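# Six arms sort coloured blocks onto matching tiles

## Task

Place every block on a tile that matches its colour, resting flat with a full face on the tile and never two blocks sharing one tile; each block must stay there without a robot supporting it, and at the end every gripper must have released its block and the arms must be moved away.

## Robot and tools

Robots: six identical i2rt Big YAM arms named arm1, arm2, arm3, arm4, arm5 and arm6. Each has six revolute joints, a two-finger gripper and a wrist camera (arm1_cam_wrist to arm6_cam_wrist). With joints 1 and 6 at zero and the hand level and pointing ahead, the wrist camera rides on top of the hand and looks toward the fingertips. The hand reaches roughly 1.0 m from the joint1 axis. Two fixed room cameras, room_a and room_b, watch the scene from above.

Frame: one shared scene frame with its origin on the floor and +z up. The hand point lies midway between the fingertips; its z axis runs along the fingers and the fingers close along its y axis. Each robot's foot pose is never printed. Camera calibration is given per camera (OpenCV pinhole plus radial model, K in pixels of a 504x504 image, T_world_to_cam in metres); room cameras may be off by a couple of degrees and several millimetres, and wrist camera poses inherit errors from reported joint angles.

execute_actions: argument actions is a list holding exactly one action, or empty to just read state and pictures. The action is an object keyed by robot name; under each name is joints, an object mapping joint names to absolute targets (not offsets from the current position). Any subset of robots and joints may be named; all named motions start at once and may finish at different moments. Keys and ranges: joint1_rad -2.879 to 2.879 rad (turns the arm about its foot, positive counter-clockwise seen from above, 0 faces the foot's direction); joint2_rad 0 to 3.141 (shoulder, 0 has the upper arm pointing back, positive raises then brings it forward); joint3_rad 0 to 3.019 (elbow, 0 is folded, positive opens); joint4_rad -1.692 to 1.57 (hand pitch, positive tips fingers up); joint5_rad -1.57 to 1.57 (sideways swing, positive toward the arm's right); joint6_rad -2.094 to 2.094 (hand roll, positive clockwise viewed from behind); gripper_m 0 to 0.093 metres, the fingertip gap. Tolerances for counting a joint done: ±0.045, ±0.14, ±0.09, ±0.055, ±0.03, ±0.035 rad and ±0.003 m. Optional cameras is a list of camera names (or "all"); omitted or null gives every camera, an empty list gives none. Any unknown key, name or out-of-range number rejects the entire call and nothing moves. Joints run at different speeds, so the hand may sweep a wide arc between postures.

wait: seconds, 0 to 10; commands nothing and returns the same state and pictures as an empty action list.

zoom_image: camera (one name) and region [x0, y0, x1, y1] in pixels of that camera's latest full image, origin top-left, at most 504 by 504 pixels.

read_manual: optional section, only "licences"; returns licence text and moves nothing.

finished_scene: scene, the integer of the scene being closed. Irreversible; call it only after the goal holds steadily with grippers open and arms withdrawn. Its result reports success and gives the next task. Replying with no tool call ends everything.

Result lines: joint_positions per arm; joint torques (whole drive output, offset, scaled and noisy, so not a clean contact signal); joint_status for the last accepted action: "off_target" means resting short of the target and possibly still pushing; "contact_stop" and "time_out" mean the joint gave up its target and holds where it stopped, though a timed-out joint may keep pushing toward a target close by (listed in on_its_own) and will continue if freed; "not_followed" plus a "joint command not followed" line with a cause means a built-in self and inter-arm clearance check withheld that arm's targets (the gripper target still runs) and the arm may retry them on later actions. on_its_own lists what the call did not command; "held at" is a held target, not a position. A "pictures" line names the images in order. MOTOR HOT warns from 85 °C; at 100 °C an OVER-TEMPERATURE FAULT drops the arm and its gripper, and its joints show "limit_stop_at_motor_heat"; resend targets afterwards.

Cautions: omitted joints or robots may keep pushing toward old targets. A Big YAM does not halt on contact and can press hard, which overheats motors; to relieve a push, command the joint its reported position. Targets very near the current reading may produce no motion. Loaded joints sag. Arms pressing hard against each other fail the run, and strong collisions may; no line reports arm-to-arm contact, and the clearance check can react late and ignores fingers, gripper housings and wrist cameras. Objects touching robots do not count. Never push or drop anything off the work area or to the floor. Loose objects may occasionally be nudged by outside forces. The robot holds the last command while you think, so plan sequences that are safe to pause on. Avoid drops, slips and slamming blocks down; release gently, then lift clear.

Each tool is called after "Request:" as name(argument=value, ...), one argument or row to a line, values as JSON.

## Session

Request:
execute_actions(
  actions=[],
)

Scene clock: 0.00 s.
Joint torques (N m, as the arm reports them, + toward a larger angle): no reading
Motor temperatures (°C, as the motors report them): arm1=[25 26 30 29 25 27] | arm2=[27 29 30 27 28 25] | arm3=[27 27 29 27 29 25] | arm4=[25 30 30 27 27 27] | arm5=[28 27 27 26 27 25] | arm6=[25 28 28 29 25 25]
arm1.joint_positions: joint1_rad=+0.747 joint2_rad=+0.608 joint3_rad=+1.356 joint4_rad=-1.202 joint5_rad=-0.106 joint6_rad=-0.020 gripper_m=+0.094
arm1.joint_status: not commanded
arm1.hand: x=-0.1933 y=-0.1923 z=+1.2576 quat_wxyz=(-0.295, -0.719, -0.449, +0.441) (m; scene frame)
arm2.joint_positions: joint1_rad=+0.891 joint2_rad=+0.244 joint3_rad=+1.548 joint4_rad=-1.529 joint5_rad=-0.077 joint6_rad=-0.297 gripper_m=+0.094
arm2.joint_status: not commanded
arm2.hand: x=+0.0149 y=+1.2154 z=+1.2901 quat_wxyz=(-0.561, +0.519, -0.585, -0.272) (m; scene frame)
arm3.joint_positions: joint1_rad=-0.715 joint2_rad=+0.458 joint3_rad=+1.460 joint4_rad=-1.188 joint5_rad=-0.035 joint6_rad=-0.728 gripper_m=+0.095
arm3.joint_status: not commanded
arm3.hand: x=+0.5384 y=-0.9206 z=+1.2514 quat_wxyz=(+0.266, -0.737, -0.221, +0.581) (m; scene frame)
arm4.joint_positions: joint1_rad=-0.410 joint2_rad=+0.436 joint3_rad=+1.587 joint4_rad=-1.287 joint5_rad=-0.074 joint6_rad=-0.425 gripper_m=+0.094
arm4.joint_status: not commanded
arm4.hand: x=-1.2254 y=-0.3470 z=+1.3233 quat_wxyz=(-0.424, +0.728, -0.208, -0.498) (m; scene frame)
arm5.joint_positions: joint1_rad=-0.503 joint2_rad=+0.509 joint3_rad=+1.610 joint4_rad=-1.342 joint5_rad=-0.009 joint6_rad=-0.714 gripper_m=+0.095
arm5.joint_status: not commanded
arm5.hand: x=-0.4470 y=+2.2934 z=+1.3487 quat_wxyz=(-0.602, +0.360, -0.699, +0.142) (m; scene frame)
arm6.joint_positions: joint1_rad=-0.734 joint2_rad=+0.576 joint3_rad=+1.413 joint4_rad=-1.446 joint5_rad=-0.210 joint6_rad=-0.609 gripper_m=+0.095
arm6.joint_status: not commanded
arm6.hand: x=+1.2798 y=-2.1851 z=+1.2185 quat_wxyz=(-0.446, +0.098, -0.876, +0.158) (m; scene frame)
pictures: arm1_cam_wrist, arm2_cam_wrist, arm3_cam_wrist, arm4_cam_wrist, arm5_cam_wrist, arm6_cam_wrist, room_a, room_b
camera_calibration (this result's frames):
arm1_cam_wrist: T_world_to_cam=[[-0.905848, 0.422395, -0.0319581, -0.0552187], [0.386069, 0.792184, -0.472647, 0.824813], [-0.174327, -0.440485, -0.880672, 1.11155], [0, 0, 0, 1]] pos_world=[-0.17468, -0.140457, 1.367]
arm2_cam_wrist: T_world_to_cam=[[0.917333, -0.30823, 0.251979, 0.0367317], [-0.0778596, -0.759597, -0.645717, 1.76445], [0.390432, 0.572719, -0.720802, 0.351122], [0, 0, 0, 1]] pos_world=[-0.033405, 1.1505, 1.38317]
arm3_cam_wrist: T_world_to_cam=[[-0.0239678, 0.761295, 0.647962, -0.0968948], [0.75123, 0.44136, -0.49077, 0.622715], [-0.659605, 0.475006, -0.582486, 1.64627], [0, 0, 0, 1]] pos_world=[0.615763, -0.983063, 1.32732]
arm4_cam_wrist: T_world_to_cam=[[0.723983, 0.56237, 0.399486, 0.552946], [0.654132, -0.375834, -0.656399, 1.54793], [-0.218998, 0.736539, -0.639961, 0.962886], [0, 0, 0, 1]] pos_world=[-1.202, -0.438398, 1.41138]
arm5_cam_wrist: T_world_to_cam=[[0.34341, -0.688942, 0.638301, 0.871922], [-0.55978, -0.695866, -0.449909, 1.95663], [0.754133, -0.202805, -0.624623, 1.76958], [0, 0, 0, 1]] pos_world=[-0.538643, 2.32113, 1.42907]
arm6_cam_wrist: T_world_to_cam=[[0.0320549, -0.926916, 0.373897, -2.51759], [-0.947865, -0.14686, -0.282815, 1.23559], [0.317056, -0.345338, -0.883299, 0.0404944], [0, 0, 0, 1]] pos_world=[1.23903, -2.13815, 1.32653]
Images, in order (width x height): arm1_cam_wrist 504x504, arm2_cam_wrist 504x504, arm3_cam_wrist 504x504, arm4_cam_wrist 504x504, arm5_cam_wrist 504x504, arm6_cam_wrist 504x504, room_a 504x504, room_b 504x504.

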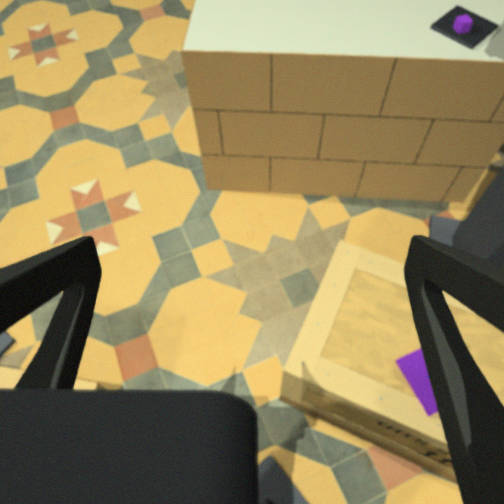

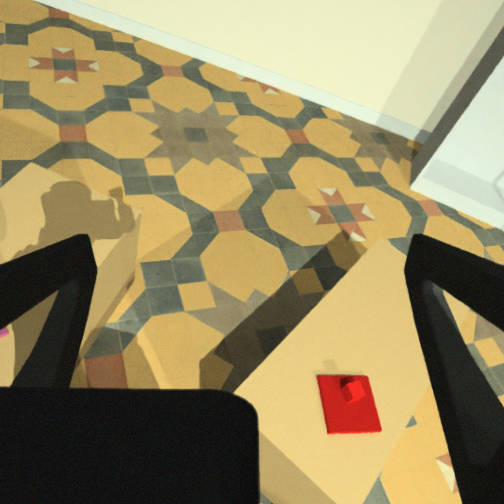

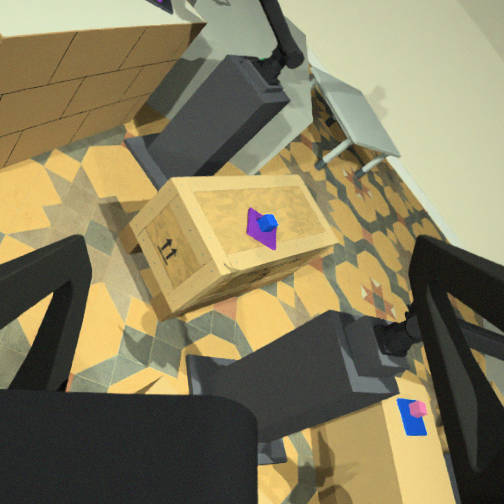

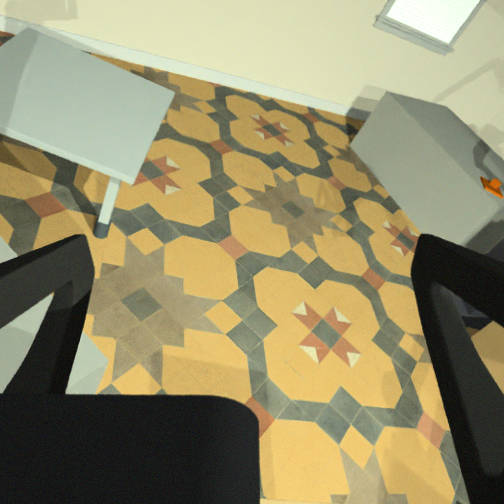

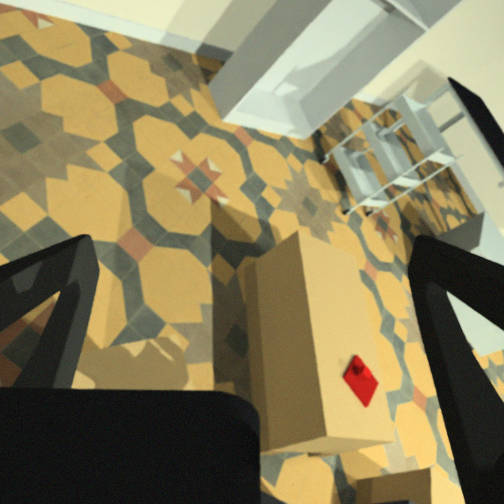

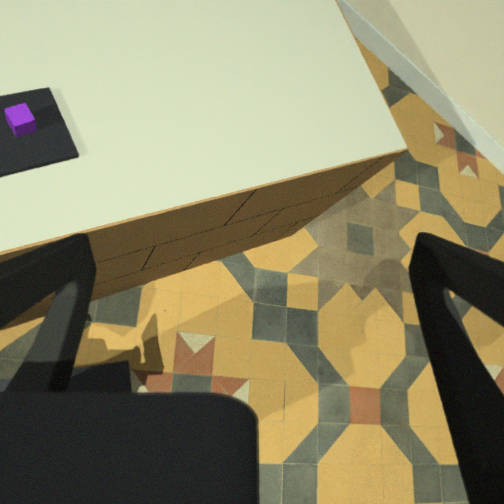

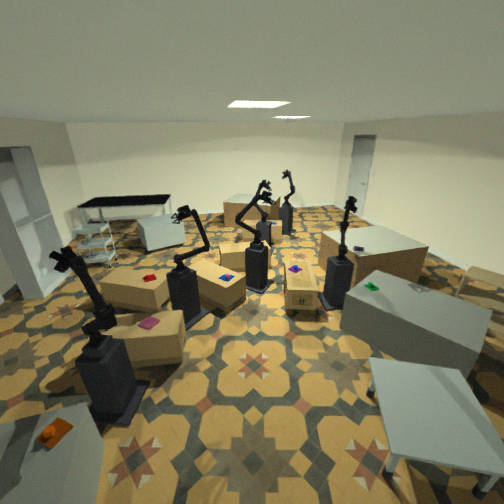

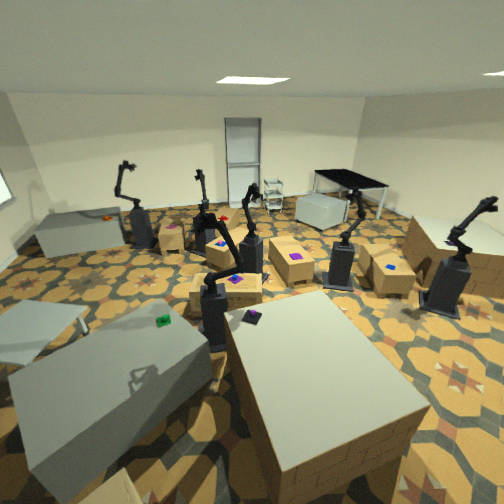

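Request:
execute_actions(
  actions=[
    {"arm1":{"joints":{"joint1_rad":0.006,"joint2_rad":1.1,"joint3_rad":1.25,"joint4_rad":-1.1,"joint5_rad":0,"joint6_rad":0}},"arm2":{"joints":{"joint1_rad":-2.112,"joint2_rad":1.1,"joint3_rad":1.25,"joint4_rad":-1.1,"joint5_rad":0,"joint6_rad":0}},"arm3":{"joints":{"joint1_rad":1.472,"joint2_rad":1.1,"joint3_rad":1.25,"joint4_rad":-1.1,"joint5_rad":0,"joint6_rad":0}},"arm4":{"joints":{"joint1_rad":2.357,"joint2_rad":1.0,"joint3_rad":1.3,"joint4_rad":-1.25,"joint5_rad":0,"joint6_rad":0}},"arm6":{"joints":{"joint1_rad":-0.04,"joint2_rad":1.1,"joint3_rad":1.3,"joint4_rad":-1.15,"joint5_rad":0,"joint6_rad":0}},"arm5":{"joints":{"joint1_rad":2.0,"joint2_rad":0.9,"joint3_rad":1.25,"joint4_rad":-1.3,"joint5_rad":0,"joint6_rad":0}}},
  ],
)

Scene clock: 4.80 s.
Joint torques (N m, as the arm reports them, + toward a larger angle): arm1=[ 0.83 -8.84  9.99  1.96  0.14  0.21] | arm2=[-1.16 -5.67 10.96  1.66 -0.09  0.08] | arm3=[ 0.58 -8.59  9.55  1.32  0.03  0.14] | arm4=[ 1.22 -7.18 10.91  2.31 -0.05  0.03] | arm5=[ 0.42 -3.69 12.97  0.73  0.02  0.21] | arm6=[ 0.36 -7.1  10.37  1.85 -0.04  0.16]
Motor temperatures (°C, as the motors report them): arm1=[25 26 32 29 25 27] | arm2=[27 30 31 27 28 25] | arm3=[27 27 30 27 29 25] | arm4=[25 30 31 27 27 27] | arm5=[28 28 28 26 27 25] | arm6=[25 28 29 29 25 25]
arm1.joint_positions: joint1_rad=+0.011 joint2_rad=+1.103 joint3_rad=+1.234 joint4_rad=-1.107 joint5_rad=-0.002 joint6_rad=-0.010 gripper_m=+0.094
arm1.joint_status: all done
arm1.hand: x=-0.4898 y=-0.0926 z=+1.0484 quat_wxyz=(-0.042, -0.945, -0.145, +0.290) (m; scene frame)
arm2.joint_positions: joint1_rad=-2.111 joint2_rad=+1.113 joint3_rad=+1.242 joint4_rad=-1.117 joint5_rad=+0.001 joint6_rad=-0.012 gripper_m=+0.094
arm2.joint_status: all done
arm2.hand: x=-0.1213 y=+0.7950 z=+1.0331 quat_wxyz=(-0.163, -0.777, -0.561, +0.237) (m; scene frame)
arm3.joint_positions: joint1_rad=+1.469 joint2_rad=+1.107 joint3_rad=+1.234 joint4_rad=-1.114 joint5_rad=+0.001 joint6_rad=-0.013 gripper_m=+0.095
arm3.joint_status: all done
arm3.hand: x=+0.8770 y=-1.3304 z=+0.9586 quat_wxyz=(-0.241, -0.509, -0.811, +0.157) (m; scene frame)
arm4.joint_positions: joint1_rad=+2.350 joint2_rad=+1.013 joint3_rad=+1.272 joint4_rad=-1.266 joint5_rad=+0.000 joint6_rad=-0.009 gripper_m=+0.094
arm4.joint_status: all done
arm4.hand: x=-1.1082 y=-0.8101 z=+1.0357 quat_wxyz=(+0.214, +0.631, +0.724, -0.179) (m; scene frame)
arm5.joint_positions: joint1_rad=+1.992 joint2_rad=+0.905 joint3_rad=+1.220 joint4_rad=-1.305 joint5_rad=-0.001 joint6_rad=-0.016 gripper_m=+0.095
arm5.joint_status: all done
arm5.hand: x=-0.8895 y=+2.3984 z=+1.0752 quat_wxyz=(-0.063, +0.940, -0.188, -0.279) (m; scene frame)
arm6.joint_positions: joint1_rad=-0.045 joint2_rad=+1.104 joint3_rad=+1.294 joint4_rad=-1.159 joint5_rad=+0.000 joint6_rad=-0.007 gripper_m=+0.095
arm6.joint_status: all done
arm6.hand: x=+1.5105 y=-2.0392 z=+1.0518 quat_wxyz=(-0.300, +0.097, -0.948, -0.032) (m; scene frame)
pictures: arm1_cam_wrist, arm2_cam_wrist, arm3_cam_wrist, arm4_cam_wrist, arm5_cam_wrist, arm6_cam_wrist, room_a, room_b
camera_calibration (this result's frames):
arm1_cam_wrist: T_world_to_cam=[[-0.29731, 0.95478, 0.00106977, -0.0598311], [0.95432, 0.297132, 0.0313991, 0.465453], [0.0296613, 0.0103562, -0.999506, 1.18579], [0, 0, 0, 1]] pos_world=[-0.497152, -0.0934556, 1.17065]
arm2_cam_wrist: T_world_to_cam=[[-0.946897, 0.321537, 0.000344778, -0.369984], [0.321468, 0.946671, 0.0217185, -0.729084], [0.00665689, 0.020676, -0.999764, 1.1403], [0, 0, 0, 1]] pos_world=[-0.123551, 0.785589, 1.156]
arm3_cam_wrist: T_world_to_cam=[[-0.899097, -0.437742, 0.00276972, 0.203677], [-0.437355, 0.898536, 0.0367818, 1.55041], [-0.0185896, 0.031859, -0.999319, 1.14157], [0, 0, 0, 1]] pos_world=[0.882427, -1.34031, 1.0832]
arm4_cam_wrist: T_world_to_cam=[[-0.99054, -0.135231, -0.0232895, -1.18389], [-0.13616, 0.989688, 0.0444786, 0.612898], [0.0170345, 0.0472289, -0.998739, 1.22032], [0, 0, 0, 1]] pos_world=[-1.11003, -0.824311, 1.16394]
arm5_cam_wrist: T_world_to_cam=[[0.373039, 0.927746, 0.0113661, -1.90628], [0.926675, -0.37316, 0.0450038, 1.67507], [0.0459934, -0.0062555, -0.998922, 1.25495], [0, 0, 0, 1]] pos_world=[-0.898848, 2.40147, 1.19988]
arm6_cam_wrist: T_world_to_cam=[[0.207568, -0.97819, 0.00770578, -2.31195], [-0.978177, -0.207478, 0.0110524, 1.04158], [-0.00921254, -0.00983173, -0.999909, 1.17015], [0, 0, 0, 1]] pos_world=[1.50952, -2.03392, 1.17635]
Images, in order (width x height): arm1_cam_wrist 504x504, arm2_cam_wrist 504x504, arm3_cam_wrist 504x504, arm4_cam_wrist 504x504, arm5_cam_wrist 504x504, arm6_cam_wrist 504x504, room_a 504x504, room_b 504x504.

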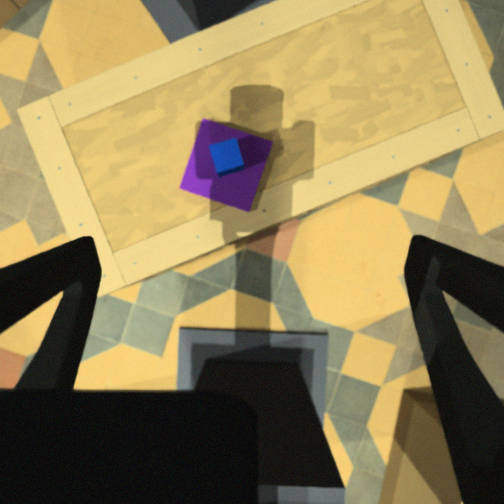

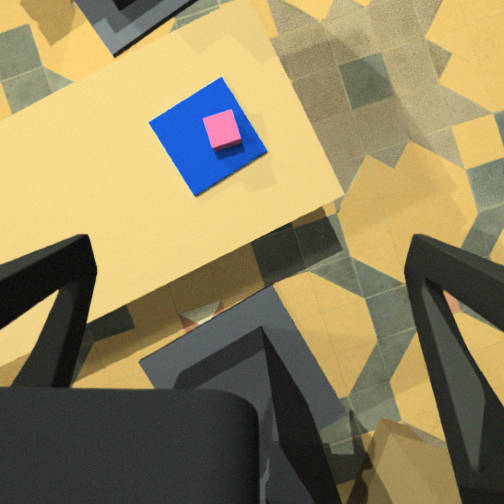

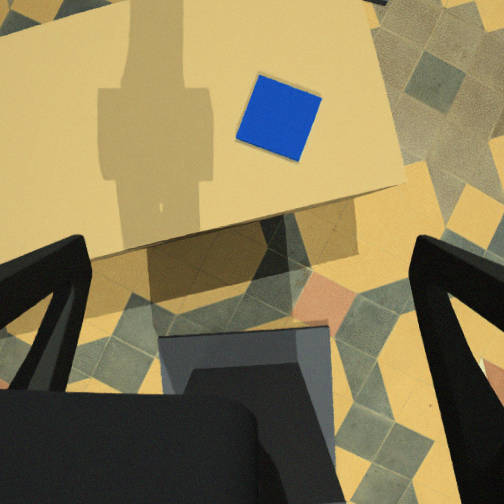

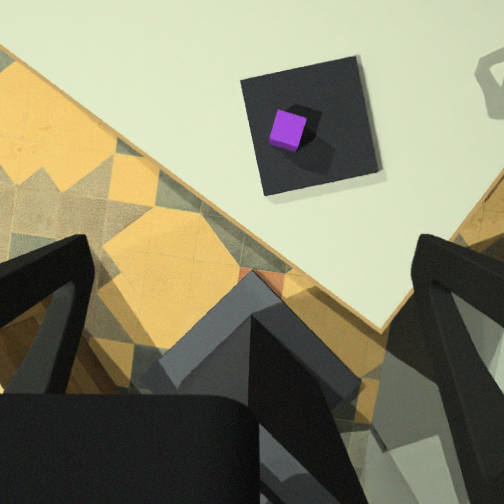

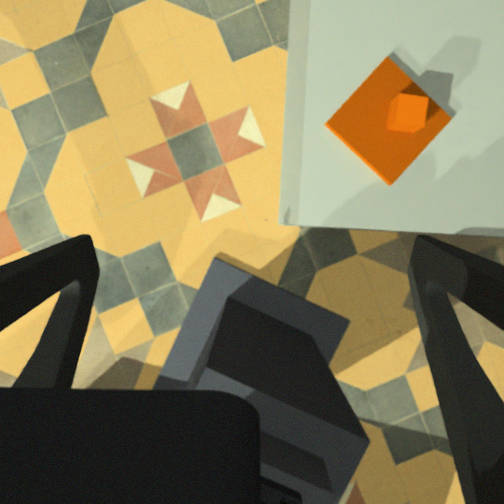

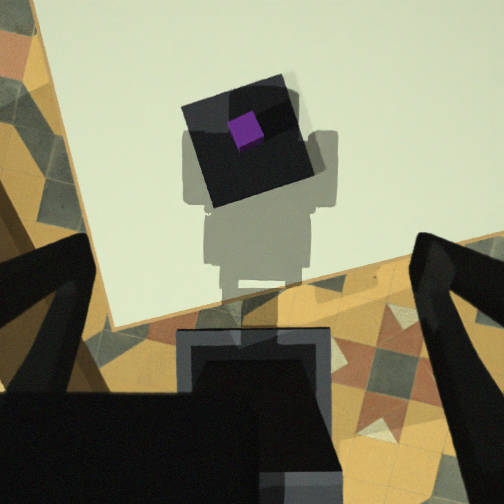

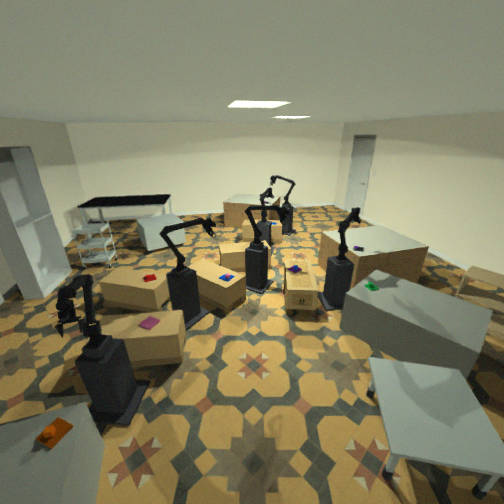

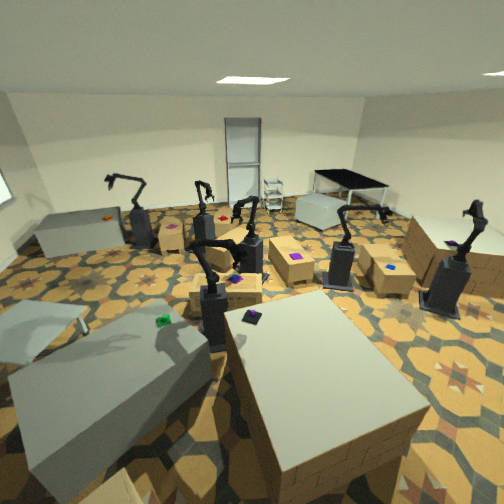

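Request:
execute_actions(
  actions=[
    {"arm1":{"joints":{"joint1_rad":0.082,"joint2_rad":2.3,"joint3_rad":1.5,"joint4_rad":-0.75,"joint6_rad":-0.14}},"arm2":{"joints":{"joint1_rad":-2.037,"joint2_rad":2.38,"joint3_rad":1.71,"joint4_rad":-0.86,"joint6_rad":-0.14}},"arm4":{"joints":{"joint1_rad":2.272,"joint2_rad":1.86,"joint3_rad":1.36,"joint4_rad":-1.05,"joint6_rad":0.18}},"arm6":{"joints":{"joint2_rad":1.99,"joint3_rad":1.55,"joint4_rad":-1.1,"joint6_rad":-0.45}},"arm3":{"joints":{"joint2_rad":0.8,"joint4_rad":-1.4}},"arm5":{"joints":{"joint2_rad":0.6,"joint1_rad":2.4}}},
  ],
  cameras=["arm1_cam_wrist","arm2_cam_wrist","arm4_cam_wrist","arm6_cam_wrist"],
)

Scene clock: 10.10 s.
Joint torques (N m, as the arm reports them, + toward a larger angle): arm1=[  1.6  -24.4    7.14   0.46   0.14  -0.02] | arm2=[ -1.12 -18.06   8.7    0.35  -0.11  -0.19] | arm3=[ 0.56 -2.98  8.96  0.16  0.03  0.14] | arm4=[  0.25 -18.72   8.58   1.11  -0.03   0.04] | arm5=[ 0.34  2.67 12.09  1.15  0.06  0.24] | arm6=[  0.05 -19.23   9.35   0.38  -0.05  -0.02]
Motor temperatures (°C, as the motors report them): arm1=[25 26 33 29 25 27] | arm2=[27 30 32 27 28 25] | arm3=[27 27 32 27 29 25] | arm4=[25 30 33 27 27 27] | arm5=[28 28 30 26 27 25] | arm6=[25 28 30 29 25 25]
arm1.joint_positions: joint1_rad=+0.077 joint2_rad=+2.300 joint3_rad=+1.479 joint4_rad=-0.749 joint5_rad=-0.002 joint6_rad=-0.129 gripper_m=+0.094
arm1.joint_status: all done
arm1.hand: x=-0.6278 y=-0.1748 z=+0.5449 quat_wxyz=(-0.001, -0.970, -0.242, +0.000) (m; scene frame)
arm2.joint_positions: joint1_rad=-2.038 joint2_rad=+2.390 joint3_rad=+1.691 joint4_rad=-0.862 joint5_rad=+0.001 joint6_rad=-0.126 gripper_m=+0.094
arm2.joint_status: all done
arm2.hand: x=-0.1482 y=+0.5836 z=+0.5361 quat_wxyz=(+0.000, -0.753, -0.658, +0.005) (m; scene frame)
arm3.joint_positions: joint1_rad=+1.469 joint2_rad=+0.802 joint3_rad=+1.234 joint4_rad=-1.381 joint5_rad=+0.001 joint6_rad=-0.013 gripper_m=+0.095
arm3.joint_status: all done
arm3.hand: x=+0.8218 y=-1.2124 z=+1.0260 quat_wxyz=(-0.257, -0.506, -0.807, +0.167) (m; scene frame)
arm4.joint_positions: joint1_rad=+2.278 joint2_rad=+1.871 joint3_rad=+1.340 joint4_rad=-1.065 joint5_rad=+0.000 joint6_rad=+0.171 gripper_m=+0.094
arm4.joint_status: all done
arm4.hand: x=-1.1214 y=-0.9549 z=+0.6910 quat_wxyz=(-0.004, +0.745, +0.667, +0.014) (m; scene frame)
arm5.joint_positions: joint1_rad=+2.389 joint2_rad=+0.595 joint3_rad=+1.220 joint4_rad=-1.305 joint5_rad=-0.001 joint6_rad=-0.015 gripper_m=+0.095
arm5.joint_status: all done
arm5.hand: x=-0.8260 y=+2.2658 z=+1.1596 quat_wxyz=(-0.008, +0.903, +0.001, -0.430) (m; scene frame)
arm6.joint_positions: joint1_rad=-0.045 joint2_rad=+2.003 joint3_rad=+1.537 joint4_rad=-1.100 joint5_rad=+0.000 joint6_rad=-0.443 gripper_m=+0.095
arm6.joint_status: all done
arm6.hand: x=+1.6690 y=-2.0055 z=+0.7132 quat_wxyz=(-0.009, +0.315, -0.949, -0.002) (m; scene frame)
pictures: arm1_cam_wrist, arm2_cam_wrist, arm4_cam_wrist, arm6_cam_wrist
camera_calibration (this result's frames):
arm1_cam_wrist: T_world_to_cam=[[-0.466773, 0.884369, -0.00381686, -0.137849], [0.715688, 0.38027, 0.585821, 0.200034], [0.519533, 0.270713, -0.810432, 0.937529], [0, 0, 0, 1]] pos_world=[-0.694583, -0.20796, 0.642093]
arm2_cam_wrist: T_world_to_cam=[[-0.989639, 0.14357, -0.00137491, -0.228817], [0.117969, 0.818552, 0.562189, -0.754635], [0.0818388, 0.556202, -0.827008, 0.253934], [0, 0, 0, 1]] pos_world=[-0.158204, 0.509321, 0.633938]
arm4_cam_wrist: T_world_to_cam=[[-0.992486, 0.120786, -0.0195477, -0.984829], [0.0856271, 0.799754, 0.59419, 0.457223], [0.087403, 0.588052, -0.804087, 1.34394], [0, 0, 0, 1]] pos_world=[-1.13404, -1.03702, 0.789714]
arm6_cam_wrist: T_world_to_cam=[[0.605356, -0.795926, 0.00683703, -2.60699], [-0.656063, -0.49408, 0.570496, -0.304024], [-0.450694, -0.349838, -0.821272, 0.760901], [0, 0, 0, 1]] pos_world=[1.72163, -1.95899, 0.816175]
Images, in order (width x height): arm1_cam_wrist 504x504, arm2_cam_wrist 504x504, arm4_cam_wrist 504x504, arm6_cam_wrist 504x504.

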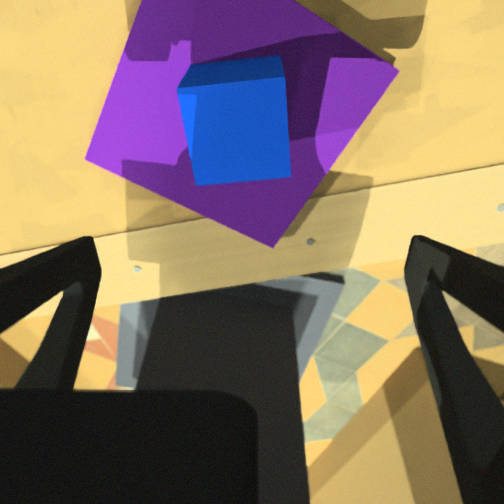

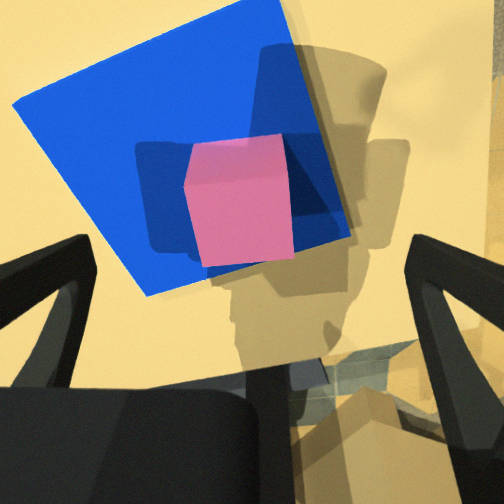

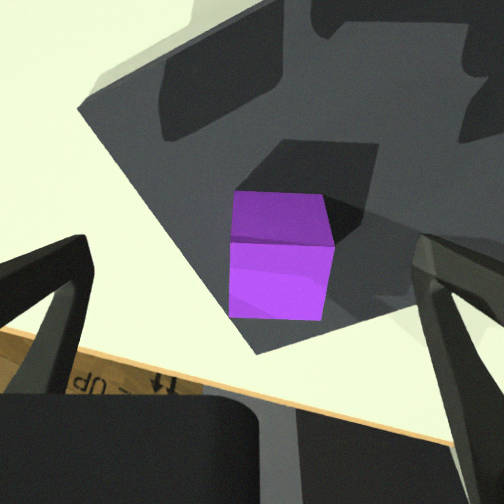

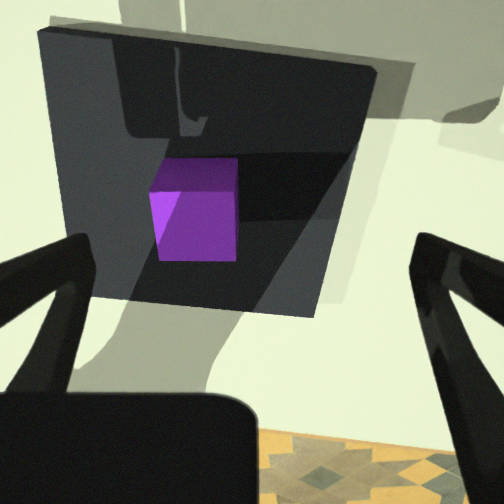

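Request:
execute_actions(
  actions=[
    {"arm1":{"joints":{"joint1_rad":0.105,"joint2_rad":2.47,"joint3_rad":1.535,"joint4_rad":-0.61,"joint6_rad":-0.2}},"arm2":{"joints":{"joint2_rad":2.46,"joint3_rad":1.555,"joint4_rad":-0.65,"joint6_rad":-0.18}},"arm4":{"joints":{"joint1_rad":2.25,"joint2_rad":1.83,"joint3_rad":1.235,"joint4_rad":-0.98}},"arm6":{"joints":{"joint1_rad":-0.012,"joint2_rad":2.0,"joint3_rad":1.46,"joint4_rad":-1.02}}},
  ],
  cameras=["arm1_cam_wrist","arm2_cam_wrist","arm4_cam_wrist","arm6_cam_wrist"],
)

Scene clock: 15.33 s.
Joint torques (N m, as the arm reports them, + toward a larger angle): arm1=[  1.92 -24.77   5.56   0.87   0.12  -0.04] | arm2=[ -0.89 -18.28   5.91   0.65  -0.14  -0.15] | arm3=[ 0.55 -2.89  8.96  0.16  0.03  0.14] | arm4=[ -0.15 -17.65   7.13   1.2   -0.03   0.02] | arm5=[ 0.93  3.27 12.09  1.43  0.08  0.24] | arm6=[  1.03 -18.49   7.45   0.54  -0.11  -0.04]
Motor temperatures (°C, as the motors report them): arm1=[25 28 33 29 25 27] | arm2=[27 31 33 27 28 25] | arm3=[27 27 33 27 29 25] | arm4=[25 31 33 27 27 27] | arm5=[28 28 32 26 27 25] | arm6=[25 29 31 29 25 25]
arm1.joint_positions: joint1_rad=+0.095 joint2_rad=+2.464 joint3_rad=+1.527 joint4_rad=-0.618 joint5_rad=-0.002 joint6_rad=-0.189 gripper_m=+0.094
arm1.joint_status: all done
arm1.hand: x=-0.6281 y=-0.1865 z=+0.4643 quat_wxyz=(-0.002, -0.960, -0.280, +0.008) (m; scene frame)
arm2.joint_positions: joint1_rad=-2.038 joint2_rad=+2.483 joint3_rad=+1.550 joint4_rad=-0.667 joint5_rad=+0.001 joint6_rad=-0.166 gripper_m=+0.094
arm2.joint_status: all done
arm2.hand: x=-0.1342 y=+0.6381 z=+0.4444 quat_wxyz=(+0.010, -0.740, -0.673, -0.010) (m; scene frame)
arm3.joint_positions: joint1_rad=+1.469 joint2_rad=+0.802 joint3_rad=+1.234 joint4_rad=-1.381 joint5_rad=+0.001 joint6_rad=-0.013 gripper_m=+0.095
arm3.joint_status: not commanded
arm3.hand: x=+0.8218 y=-1.2124 z=+1.0260 quat_wxyz=(-0.257, -0.506, -0.807, +0.167) (m; scene frame)
arm4.joint_positions: joint1_rad=+2.262 joint2_rad=+1.840 joint3_rad=+1.230 joint4_rad=-0.999 joint5_rad=+0.000 joint6_rad=+0.171 gripper_m=+0.094
arm4.joint_status: all done
arm4.hand: x=-1.1307 y=-0.9253 z=+0.6708 quat_wxyz=(-0.009, +0.750, +0.661, +0.018) (m; scene frame)
arm5.joint_positions: joint1_rad=+2.389 joint2_rad=+0.595 joint3_rad=+1.220 joint4_rad=-1.305 joint5_rad=-0.001 joint6_rad=-0.015 gripper_m=+0.095
arm5.joint_status: not commanded
arm5.hand: x=-0.8260 y=+2.2658 z=+1.1596 quat_wxyz=(-0.008, +0.903, +0.001, -0.430) (m; scene frame)
arm6.joint_positions: joint1_rad=-0.024 joint2_rad=+2.002 joint3_rad=+1.466 joint4_rad=-1.029 joint5_rad=+0.000 joint6_rad=-0.443 gripper_m=+0.095
arm6.joint_status: all done
arm6.hand: x=+1.6541 y=-1.9959 z=+0.6902 quat_wxyz=(-0.009, +0.325, -0.946, -0.002) (m; scene frame)
pictures: arm1_cam_wrist, arm2_cam_wrist, arm4_cam_wrist, arm6_cam_wrist
camera_calibration (this result's frames):
arm1_cam_wrist: T_world_to_cam=[[-0.534469, 0.845187, -0.000861403, -0.179192], [0.692286, 0.438363, 0.573217, 0.253902], [0.484854, 0.305771, -0.819403, 0.864376], [0, 0, 0, 1]] pos_world=[-0.690641, -0.224151, 0.562577]
arm2_cam_wrist: T_world_to_cam=[[-0.994533, 0.104192, -0.00694475, -0.19599], [0.0798119, 0.801334, 0.592869, -0.757081], [0.0673374, 0.589073, -0.805269, 0.114145], [0, 0, 0, 1]] pos_world=[-0.142181, 0.559856, 0.539406]
arm4_cam_wrist: T_world_to_cam=[[-0.990409, 0.13709, -0.017237, -0.982207], [0.0989115, 0.790573, 0.604327, 0.446096], [0.0964742, 0.596825, -0.79655, 1.3245], [0, 0, 0, 1]] pos_world=[-1.14469, -1.00852, 0.768514]
arm6_cam_wrist: T_world_to_cam=[[0.622498, -0.782583, 0.00778099, -2.59256], [-0.646116, -0.508286, 0.569367, -0.339951], [-0.441622, -0.359457, -0.822046, 0.704995], [0, 0, 0, 1]] pos_world=[1.70556, -1.94827, 0.793268]
Images, in order (width x height): arm1_cam_wrist 504x504, arm2_cam_wrist 504x504, arm4_cam_wrist 504x504, arm6_cam_wrist 504x504.

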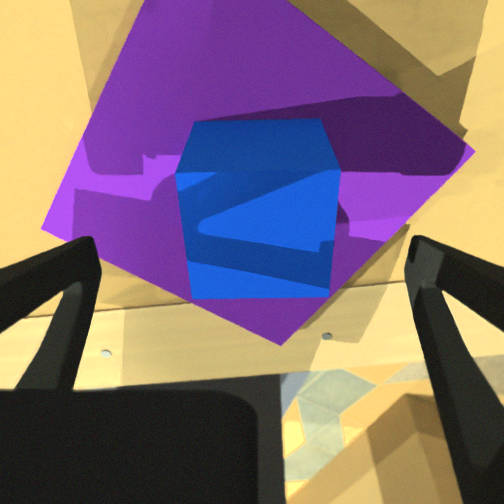

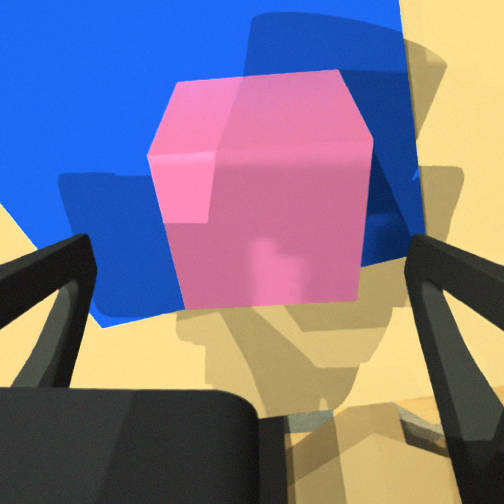

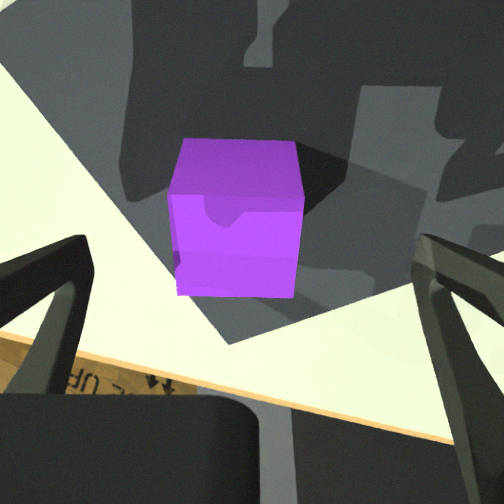

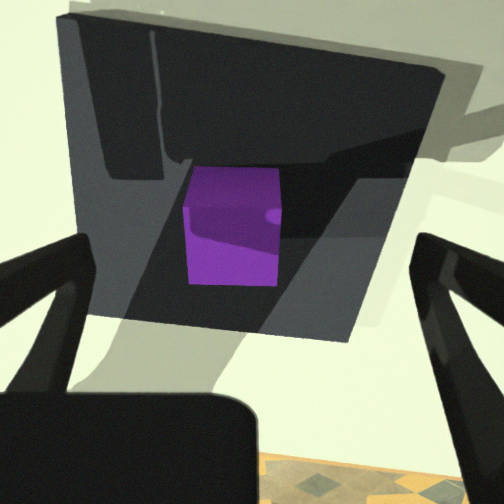

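Request:
execute_actions(
  actions=[
    {"arm1":{"joints":{"joint2_rad":2.525,"joint4_rad":-0.59}},"arm2":{"joints":{"joint4_rad":-0.605,"joint6_rad":-0.245,"joint2_rad":2.51}},"arm4":{"joints":{"joint2_rad":1.86,"joint3_rad":1.15,"joint4_rad":-0.885}},"arm6":{"joints":{"joint1_rad":-0.045,"joint2_rad":2.04,"joint3_rad":1.34,"joint4_rad":-0.885}}},
  ],
  cameras=["arm1_cam_wrist","arm2_cam_wrist","arm4_cam_wrist","arm6_cam_wrist"],
)

Scene clock: 17.97 s.
Joint torques (N m, as the arm reports them, + toward a larger angle): arm1=[  1.41 -22.89   5.43   0.91   0.11  -0.06] | arm2=[ -0.84 -16.39   5.73   0.58  -0.12  -0.12] | arm3=[ 0.57 -2.9   8.96  0.17  0.03  0.14] | arm4=[ -0.08 -14.56   5.49   1.77  -0.18  -0.01] | arm5=[-0.12  3.56 12.21  0.94  0.09  0.25] | arm6=[ -1.32 -15.92   6.97   0.66  -0.06  -0.02]
Motor temperatures (°C, as the motors report them): arm1=[25 28 33 29 25 27] | arm2=[27 32 32 27 28 25] | arm3=[27 27 33 27 29 25] | arm4=[25 31 33 27 27 27] | arm5=[28 28 32 26 27 25] | arm6=[25 29 30 29 25 25]
arm1.joint_positions: joint1_rad=+0.095 joint2_rad=+2.494 joint3_rad=+1.527 joint4_rad=-0.599 joint5_rad=-0.002 joint6_rad=-0.189 gripper_m=+0.094
arm1.joint_status: all done
arm1.hand: x=-0.6216 y=-0.1839 z=+0.4471 quat_wxyz=(-0.001, -0.960, -0.280, +0.002) (m; scene frame)
arm2.joint_positions: joint1_rad=-2.038 joint2_rad=+2.508 joint3_rad=+1.550 joint4_rad=-0.622 joint5_rad=+0.001 joint6_rad=-0.231 gripper_m=+0.094
arm2.joint_status: all done
arm2.hand: x=-0.1346 y=+0.6369 z=+0.4300 quat_wxyz=(+0.005, -0.718, -0.696, -0.003) (m; scene frame)
arm3.joint_positions: joint1_rad=+1.469 joint2_rad=+0.802 joint3_rad=+1.234 joint4_rad=-1.381 joint5_rad=+0.001 joint6_rad=-0.013 gripper_m=+0.095
arm3.joint_status: not commanded
arm3.hand: x=+0.8218 y=-1.2124 z=+1.0260 quat_wxyz=(-0.257, -0.506, -0.807, +0.167) (m; scene frame)
arm4.joint_positions: joint1_rad=+2.262 joint2_rad=+1.839 joint3_rad=+1.164 joint4_rad=-0.913 joint5_rad=+0.003 joint6_rad=+0.176 gripper_m=+0.094
arm4.joint_status: all done
arm4.hand: x=-1.1317 y=-0.9149 z=+0.6506 quat_wxyz=(-0.003, +0.752, +0.659, +0.010) (m; scene frame)
arm5.joint_positions: joint1_rad=+2.389 joint2_rad=+0.595 joint3_rad=+1.220 joint4_rad=-1.305 joint5_rad=-0.001 joint6_rad=-0.015 gripper_m=+0.095
arm5.joint_status: not commanded
arm5.hand: x=-0.8260 y=+2.2658 z=+1.1596 quat_wxyz=(-0.008, +0.903, +0.001, -0.430) (m; scene frame)
arm6.joint_positions: joint1_rad=-0.029 joint2_rad=+2.022 joint3_rad=+1.345 joint4_rad=-0.894 joint5_rad=+0.000 joint6_rad=-0.444 gripper_m=+0.095
arm6.joint_status: all done
arm6.hand: x=+1.6299 y=-2.0044 z=+0.6410 quat_wxyz=(-0.006, +0.323, -0.946, -0.002) (m; scene frame)
pictures: arm1_cam_wrist, arm2_cam_wrist, arm4_cam_wrist, arm6_cam_wrist
camera_calibration (this result's frames):
arm1_cam_wrist: T_world_to_cam=[[-0.534448, 0.845196, -0.00304724, -0.176934], [0.685933, 0.435841, 0.582699, 0.24952], [0.493823, 0.309332, -0.812682, 0.849624], [0, 0, 0, 1]] pos_world=[-0.68528, -0.222023, 0.54454]
arm2_cam_wrist: T_world_to_cam=[[-0.999201, 0.0396961, -0.0046747, -0.156898], [0.0296994, 0.815617, 0.57783, -0.756946], [0.0267504, 0.577229, -0.816144, 0.110065], [0, 0, 0, 1]] pos_world=[-0.137236, 0.560073, 0.526481]
arm4_cam_wrist: T_world_to_cam=[[-0.989734, 0.141869, -0.0172949, -0.979724], [0.104631, 0.801691, 0.58851, 0.477146], [0.0973563, 0.580659, -0.808305, 1.29609], [0, 0, 0, 1]] pos_world=[-1.14577, -0.996119, 0.749887]
arm6_cam_wrist: T_world_to_cam=[[0.61837, -0.785868, 0.00556476, -2.58216], [-0.645255, -0.503659, 0.574433, -0.327263], [-0.448626, -0.358803, -0.818533, 0.661268], [0, 0, 0, 1]] pos_world=[1.68222, -1.9568, 0.74363]
Images, in order (width x height): arm1_cam_wrist 504x504, arm2_cam_wrist 504x504, arm4_cam_wrist 504x504, arm6_cam_wrist 504x504.

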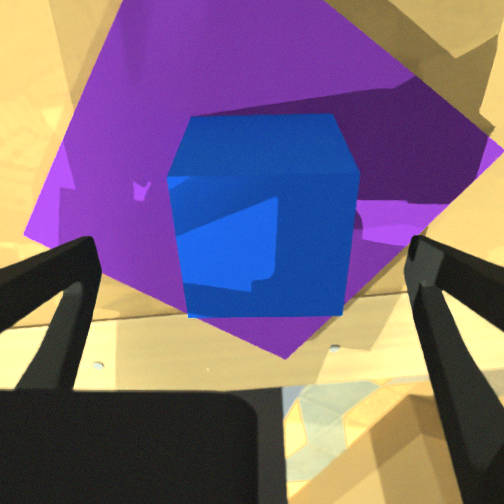

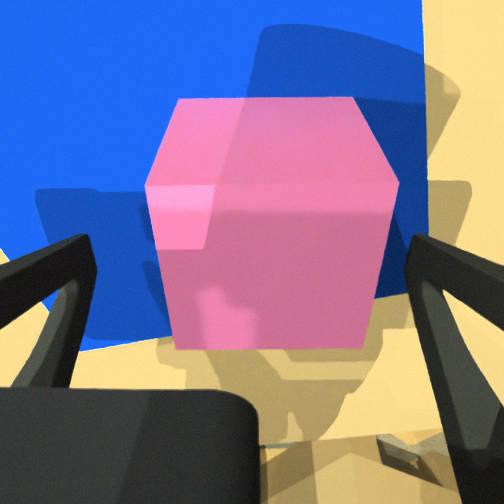

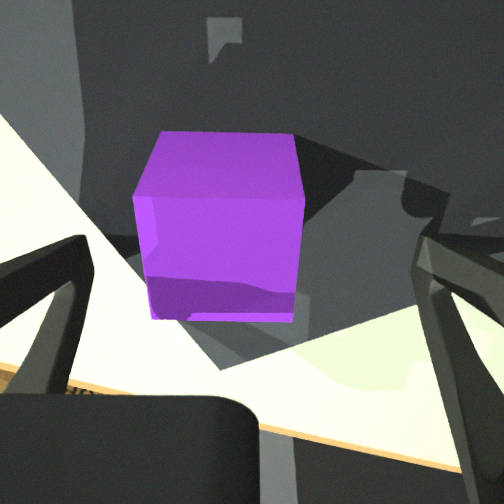

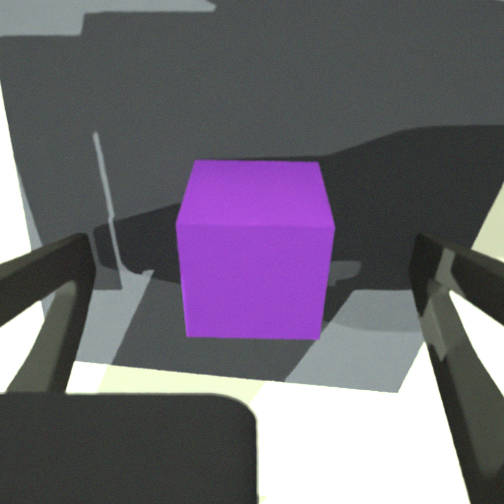

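Request:
execute_actions(
  actions=[
    {"arm1":{"joints":{"joint4_rad":-0.545}},"arm2":{"joints":{"joint4_rad":-0.57}},"arm4":{"joints":{"joint4_rad":-0.86,"joint1_rad":2.275}},"arm6":{"joints":{"gripper_m":0.01}}},
  ],
  cameras=[],
)

Request:
execute_actions(
  actions=[
    {"arm1":{"joints":{"gripper_m":0.015}},"arm2":{"joints":{"gripper_m":0.015}},"arm4":{"joints":{"gripper_m":0.01}}},
  ],
  cameras=["arm1_cam_wrist","arm2_cam_wrist","arm4_cam_wrist","arm6_cam_wrist"],
)

Scene clock: 20.17 s.
Joint torques (N m, as the arm reports them, + toward a larger angle): arm1=[  1.75 -22.76   5.38   1.02   0.12  -0.05] | arm2=[ -1.15 -16.47   5.82   0.87  -0.13  -0.17] | arm3=[ 0.54 -2.93  8.95  0.17  0.03  0.14] | arm4=[  1.91 -14.58   5.52   2.06  -0.23  -0.03] | arm5=[ 0.89  2.96 12.19  1.16  0.05  0.17] | arm6=[ -0.49 -15.82   6.88   0.51  -0.13   0.01]
Motor temperatures (°C, as the motors report them): arm1=[25 28 33 29 25 27] | arm2=[27 32 32 27 28 25] | arm3=[27 27 33 27 29 25] | arm4=[25 31 33 27 27 27] | arm5=[28 28 33 26 27 25] | arm6=[25 30 30 29 25 25]
arm1.joint_positions: joint1_rad=+0.095 joint2_rad=+2.494 joint3_rad=+1.527 joint4_rad=-0.555 joint5_rad=-0.002 joint6_rad=-0.189 gripper_m=+0.094
arm1.joint_status: all done
arm1.hand: x=-0.6317 y=-0.1879 z=+0.4474 quat_wxyz=(-0.003, -0.960, -0.279, +0.024) (m; scene frame)
arm2.joint_positions: joint1_rad=-2.038 joint2_rad=+2.508 joint3_rad=+1.550 joint4_rad=-0.588 joint5_rad=+0.001 joint6_rad=-0.231 gripper_m=+0.094
arm2.joint_status: all done
arm2.hand: x=-0.1368 y=+0.6286 z=+0.4301 quat_wxyz=(-0.004, -0.717, -0.697, +0.012) (m; scene frame)
arm3.joint_positions: joint1_rad=+1.469 joint2_rad=+0.802 joint3_rad=+1.234 joint4_rad=-1.381 joint5_rad=+0.001 joint6_rad=-0.013 gripper_m=+0.095
arm3.joint_status: not commanded
arm3.hand: x=+0.8218 y=-1.2124 z=+1.0260 quat_wxyz=(-0.257, -0.506, -0.807, +0.167) (m; scene frame)
arm4.joint_positions: joint1_rad=+2.262 joint2_rad=+1.839 joint3_rad=+1.164 joint4_rad=-0.894 joint5_rad=+0.004 joint6_rad=+0.178 gripper_m=+0.094
arm4.joint_status: all done
arm4.hand: x=-1.1316 y=-0.9197 z=+0.6505 quat_wxyz=(+0.005, +0.753, +0.658, +0.004) (m; scene frame)
arm5.joint_positions: joint1_rad=+2.389 joint2_rad=+0.595 joint3_rad=+1.220 joint4_rad=-1.305 joint5_rad=-0.001 joint6_rad=-0.015 gripper_m=+0.095
arm5.joint_status: not commanded
arm5.hand: x=-0.8260 y=+2.2658 z=+1.1596 quat_wxyz=(-0.008, +0.903, +0.001, -0.430) (m; scene frame)
arm6.joint_positions: joint1_rad=-0.029 joint2_rad=+2.022 joint3_rad=+1.345 joint4_rad=-0.894 joint5_rad=+0.000 joint6_rad=-0.444 gripper_m=+0.032
arm6.joint_status: gripper_m off_target (ended at +0.032, target +0.010)
arm6.hand: x=+1.6299 y=-2.0044 z=+0.6410 quat_wxyz=(-0.006, +0.323, -0.946, -0.002) (m; scene frame)
pictures: none
No camera images: the call's "cameras" was empty. Leave "cameras" out to get every camera's image.

Scene clock: 20.87 s.
Joint torques (N m, as the arm reports them, + toward a larger angle): arm1=[  1.46 -22.79   5.49   0.98   0.06  -0.04] | arm2=[ -1.39 -16.86   5.62   0.73  -0.13  -0.15] | arm3=[ 0.55 -2.91  8.96  0.17  0.03  0.14] | arm4=[  1.76 -14.4    5.55   1.5   -0.26  -0.04] | arm5=[ 0.65  3.47 12.17  1.14  0.08  0.17] | arm6=[ -1.53 -16.53   6.98   0.5   -0.17   0.  ]
Motor temperatures (°C, as the motors report them): arm1=[25 28 33 29 25 27] | arm2=[27 32 32 27 28 25] | arm3=[27 27 34 27 29 25] | arm4=[25 31 33 27 27 27] | arm5=[28 28 33 26 27 25] | arm6=[25 30 30 29 25 25]
arm1.joint_positions: joint1_rad=+0.095 joint2_rad=+2.494 joint3_rad=+1.527 joint4_rad=-0.555 joint5_rad=-0.001 joint6_rad=-0.189 gripper_m=+0.047
arm1.joint_status: gripper_m off_target (ended at +0.047, target +0.015)
arm1.hand: x=-0.6319 y=-0.1878 z=+0.4474 quat_wxyz=(-0.003, -0.960, -0.280, +0.024) (m; scene frame)
arm2.joint_positions: joint1_rad=-2.038 joint2_rad=+2.508 joint3_rad=+1.550 joint4_rad=-0.588 joint5_rad=+0.000 joint6_rad=-0.232 gripper_m=+0.047
arm2.joint_status: gripper_m off_target (ended at +0.047, target +0.015)
arm2.hand: x=-0.1367 y=+0.6286 z=+0.4301 quat_wxyz=(-0.004, -0.717, -0.697, +0.012) (m; scene frame)
arm3.joint_positions: joint1_rad=+1.469 joint2_rad=+0.802 joint3_rad=+1.234 joint4_rad=-1.381 joint5_rad=+0.001 joint6_rad=-0.013 gripper_m=+0.095
arm3.joint_status: not commanded
arm3.hand: x=+0.8218 y=-1.2124 z=+1.0260 quat_wxyz=(-0.257, -0.506, -0.807, +0.167) (m; scene frame)
arm4.joint_positions: joint1_rad=+2.262 joint2_rad=+1.839 joint3_rad=+1.164 joint4_rad=-0.881 joint5_rad=+0.005 joint6_rad=+0.178 gripper_m=+0.031
arm4.joint_status: gripper_m off_target (ended at +0.031, target +0.010)
arm4.hand: x=-1.1316 y=-0.9228 z=+0.6505 quat_wxyz=(+0.009, +0.753, +0.658, -0.001) (m; scene frame)
arm5.joint_positions: joint1_rad=+2.389 joint2_rad=+0.595 joint3_rad=+1.220 joint4_rad=-1.305 joint5_rad=-0.001 joint6_rad=-0.015 gripper_m=+0.095
arm5.joint_status: not commanded
arm5.hand: x=-0.8260 y=+2.2658 z=+1.1596 quat_wxyz=(-0.008, +0.903, +0.001, -0.430) (m; scene frame)
arm6.joint_positions: joint1_rad=-0.029 joint2_rad=+2.022 joint3_rad=+1.345 joint4_rad=-0.894 joint5_rad=+0.000 joint6_rad=-0.444 gripper_m=+0.032
arm6.joint_status: not commanded
arm6.hand: x=+1.6299 y=-2.0044 z=+0.6410 quat_wxyz=(-0.006, +0.323, -0.946, -0.002) (m; scene frame)
pictures: arm1_cam_wrist, arm2_cam_wrist, arm4_cam_wrist, arm6_cam_wrist
camera_calibration (this result's frames):
arm1_cam_wrist: T_world_to_cam=[[-0.535014, 0.844822, 0.00598813, -0.18356], [0.709197, 0.44525, 0.546619, 0.2907], [0.459129, 0.296695, -0.83736, 0.842873], [0, 0, 0, 1]] pos_world=[-0.691359, -0.224435, 0.547985]
arm2_cam_wrist: T_world_to_cam=[[-0.999262, 0.0383133, 0.00259231, -0.160969], [0.0334271, 0.834623, 0.549807, -0.74956], [0.0189013, 0.549488, -0.835288, 0.139536], [0, 0, 0, 1]] pos_world=[-0.138432, 0.555093, 0.529083]
arm4_cam_wrist: T_world_to_cam=[[-0.989291, 0.14438, -0.0213924, -0.973101], [0.107483, 0.819808, 0.562461, 0.520368], [0.0987458, 0.554138, -0.826547, 1.28962], [0, 0, 0, 1]] pos_world=[-1.14596, -1.00073, 0.752428]
arm6_cam_wrist: T_world_to_cam=[[0.618669, -0.785632, 0.00556959, -2.58218], [-0.645065, -0.503903, 0.574433, -0.328063], [-0.448486, -0.358977, -0.818533, 0.660692], [0, 0, 0, 1]] pos_world=[1.68221, -1.95678, 0.74363]
Images, in order (width x height): arm1_cam_wrist 504x504, arm2_cam_wrist 504x504, arm4_cam_wrist 504x504, arm6_cam_wrist 504x504.

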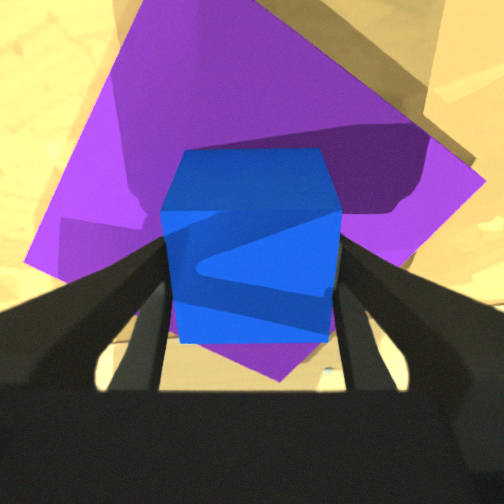

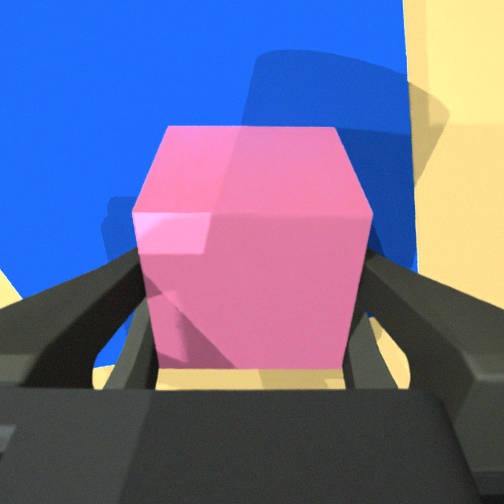

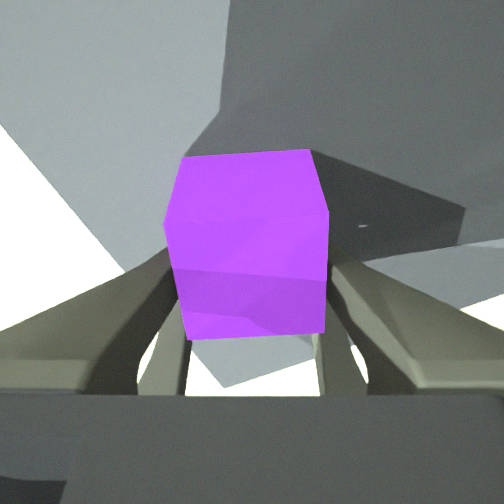

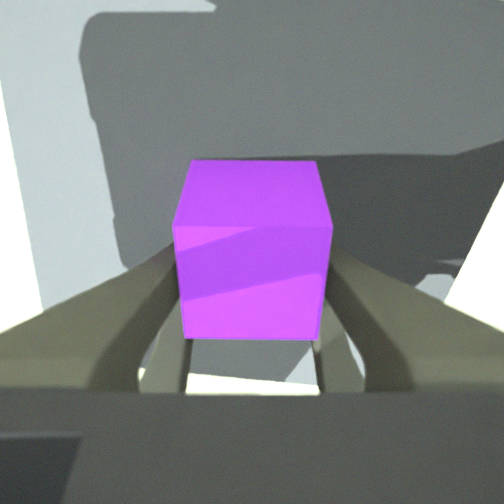

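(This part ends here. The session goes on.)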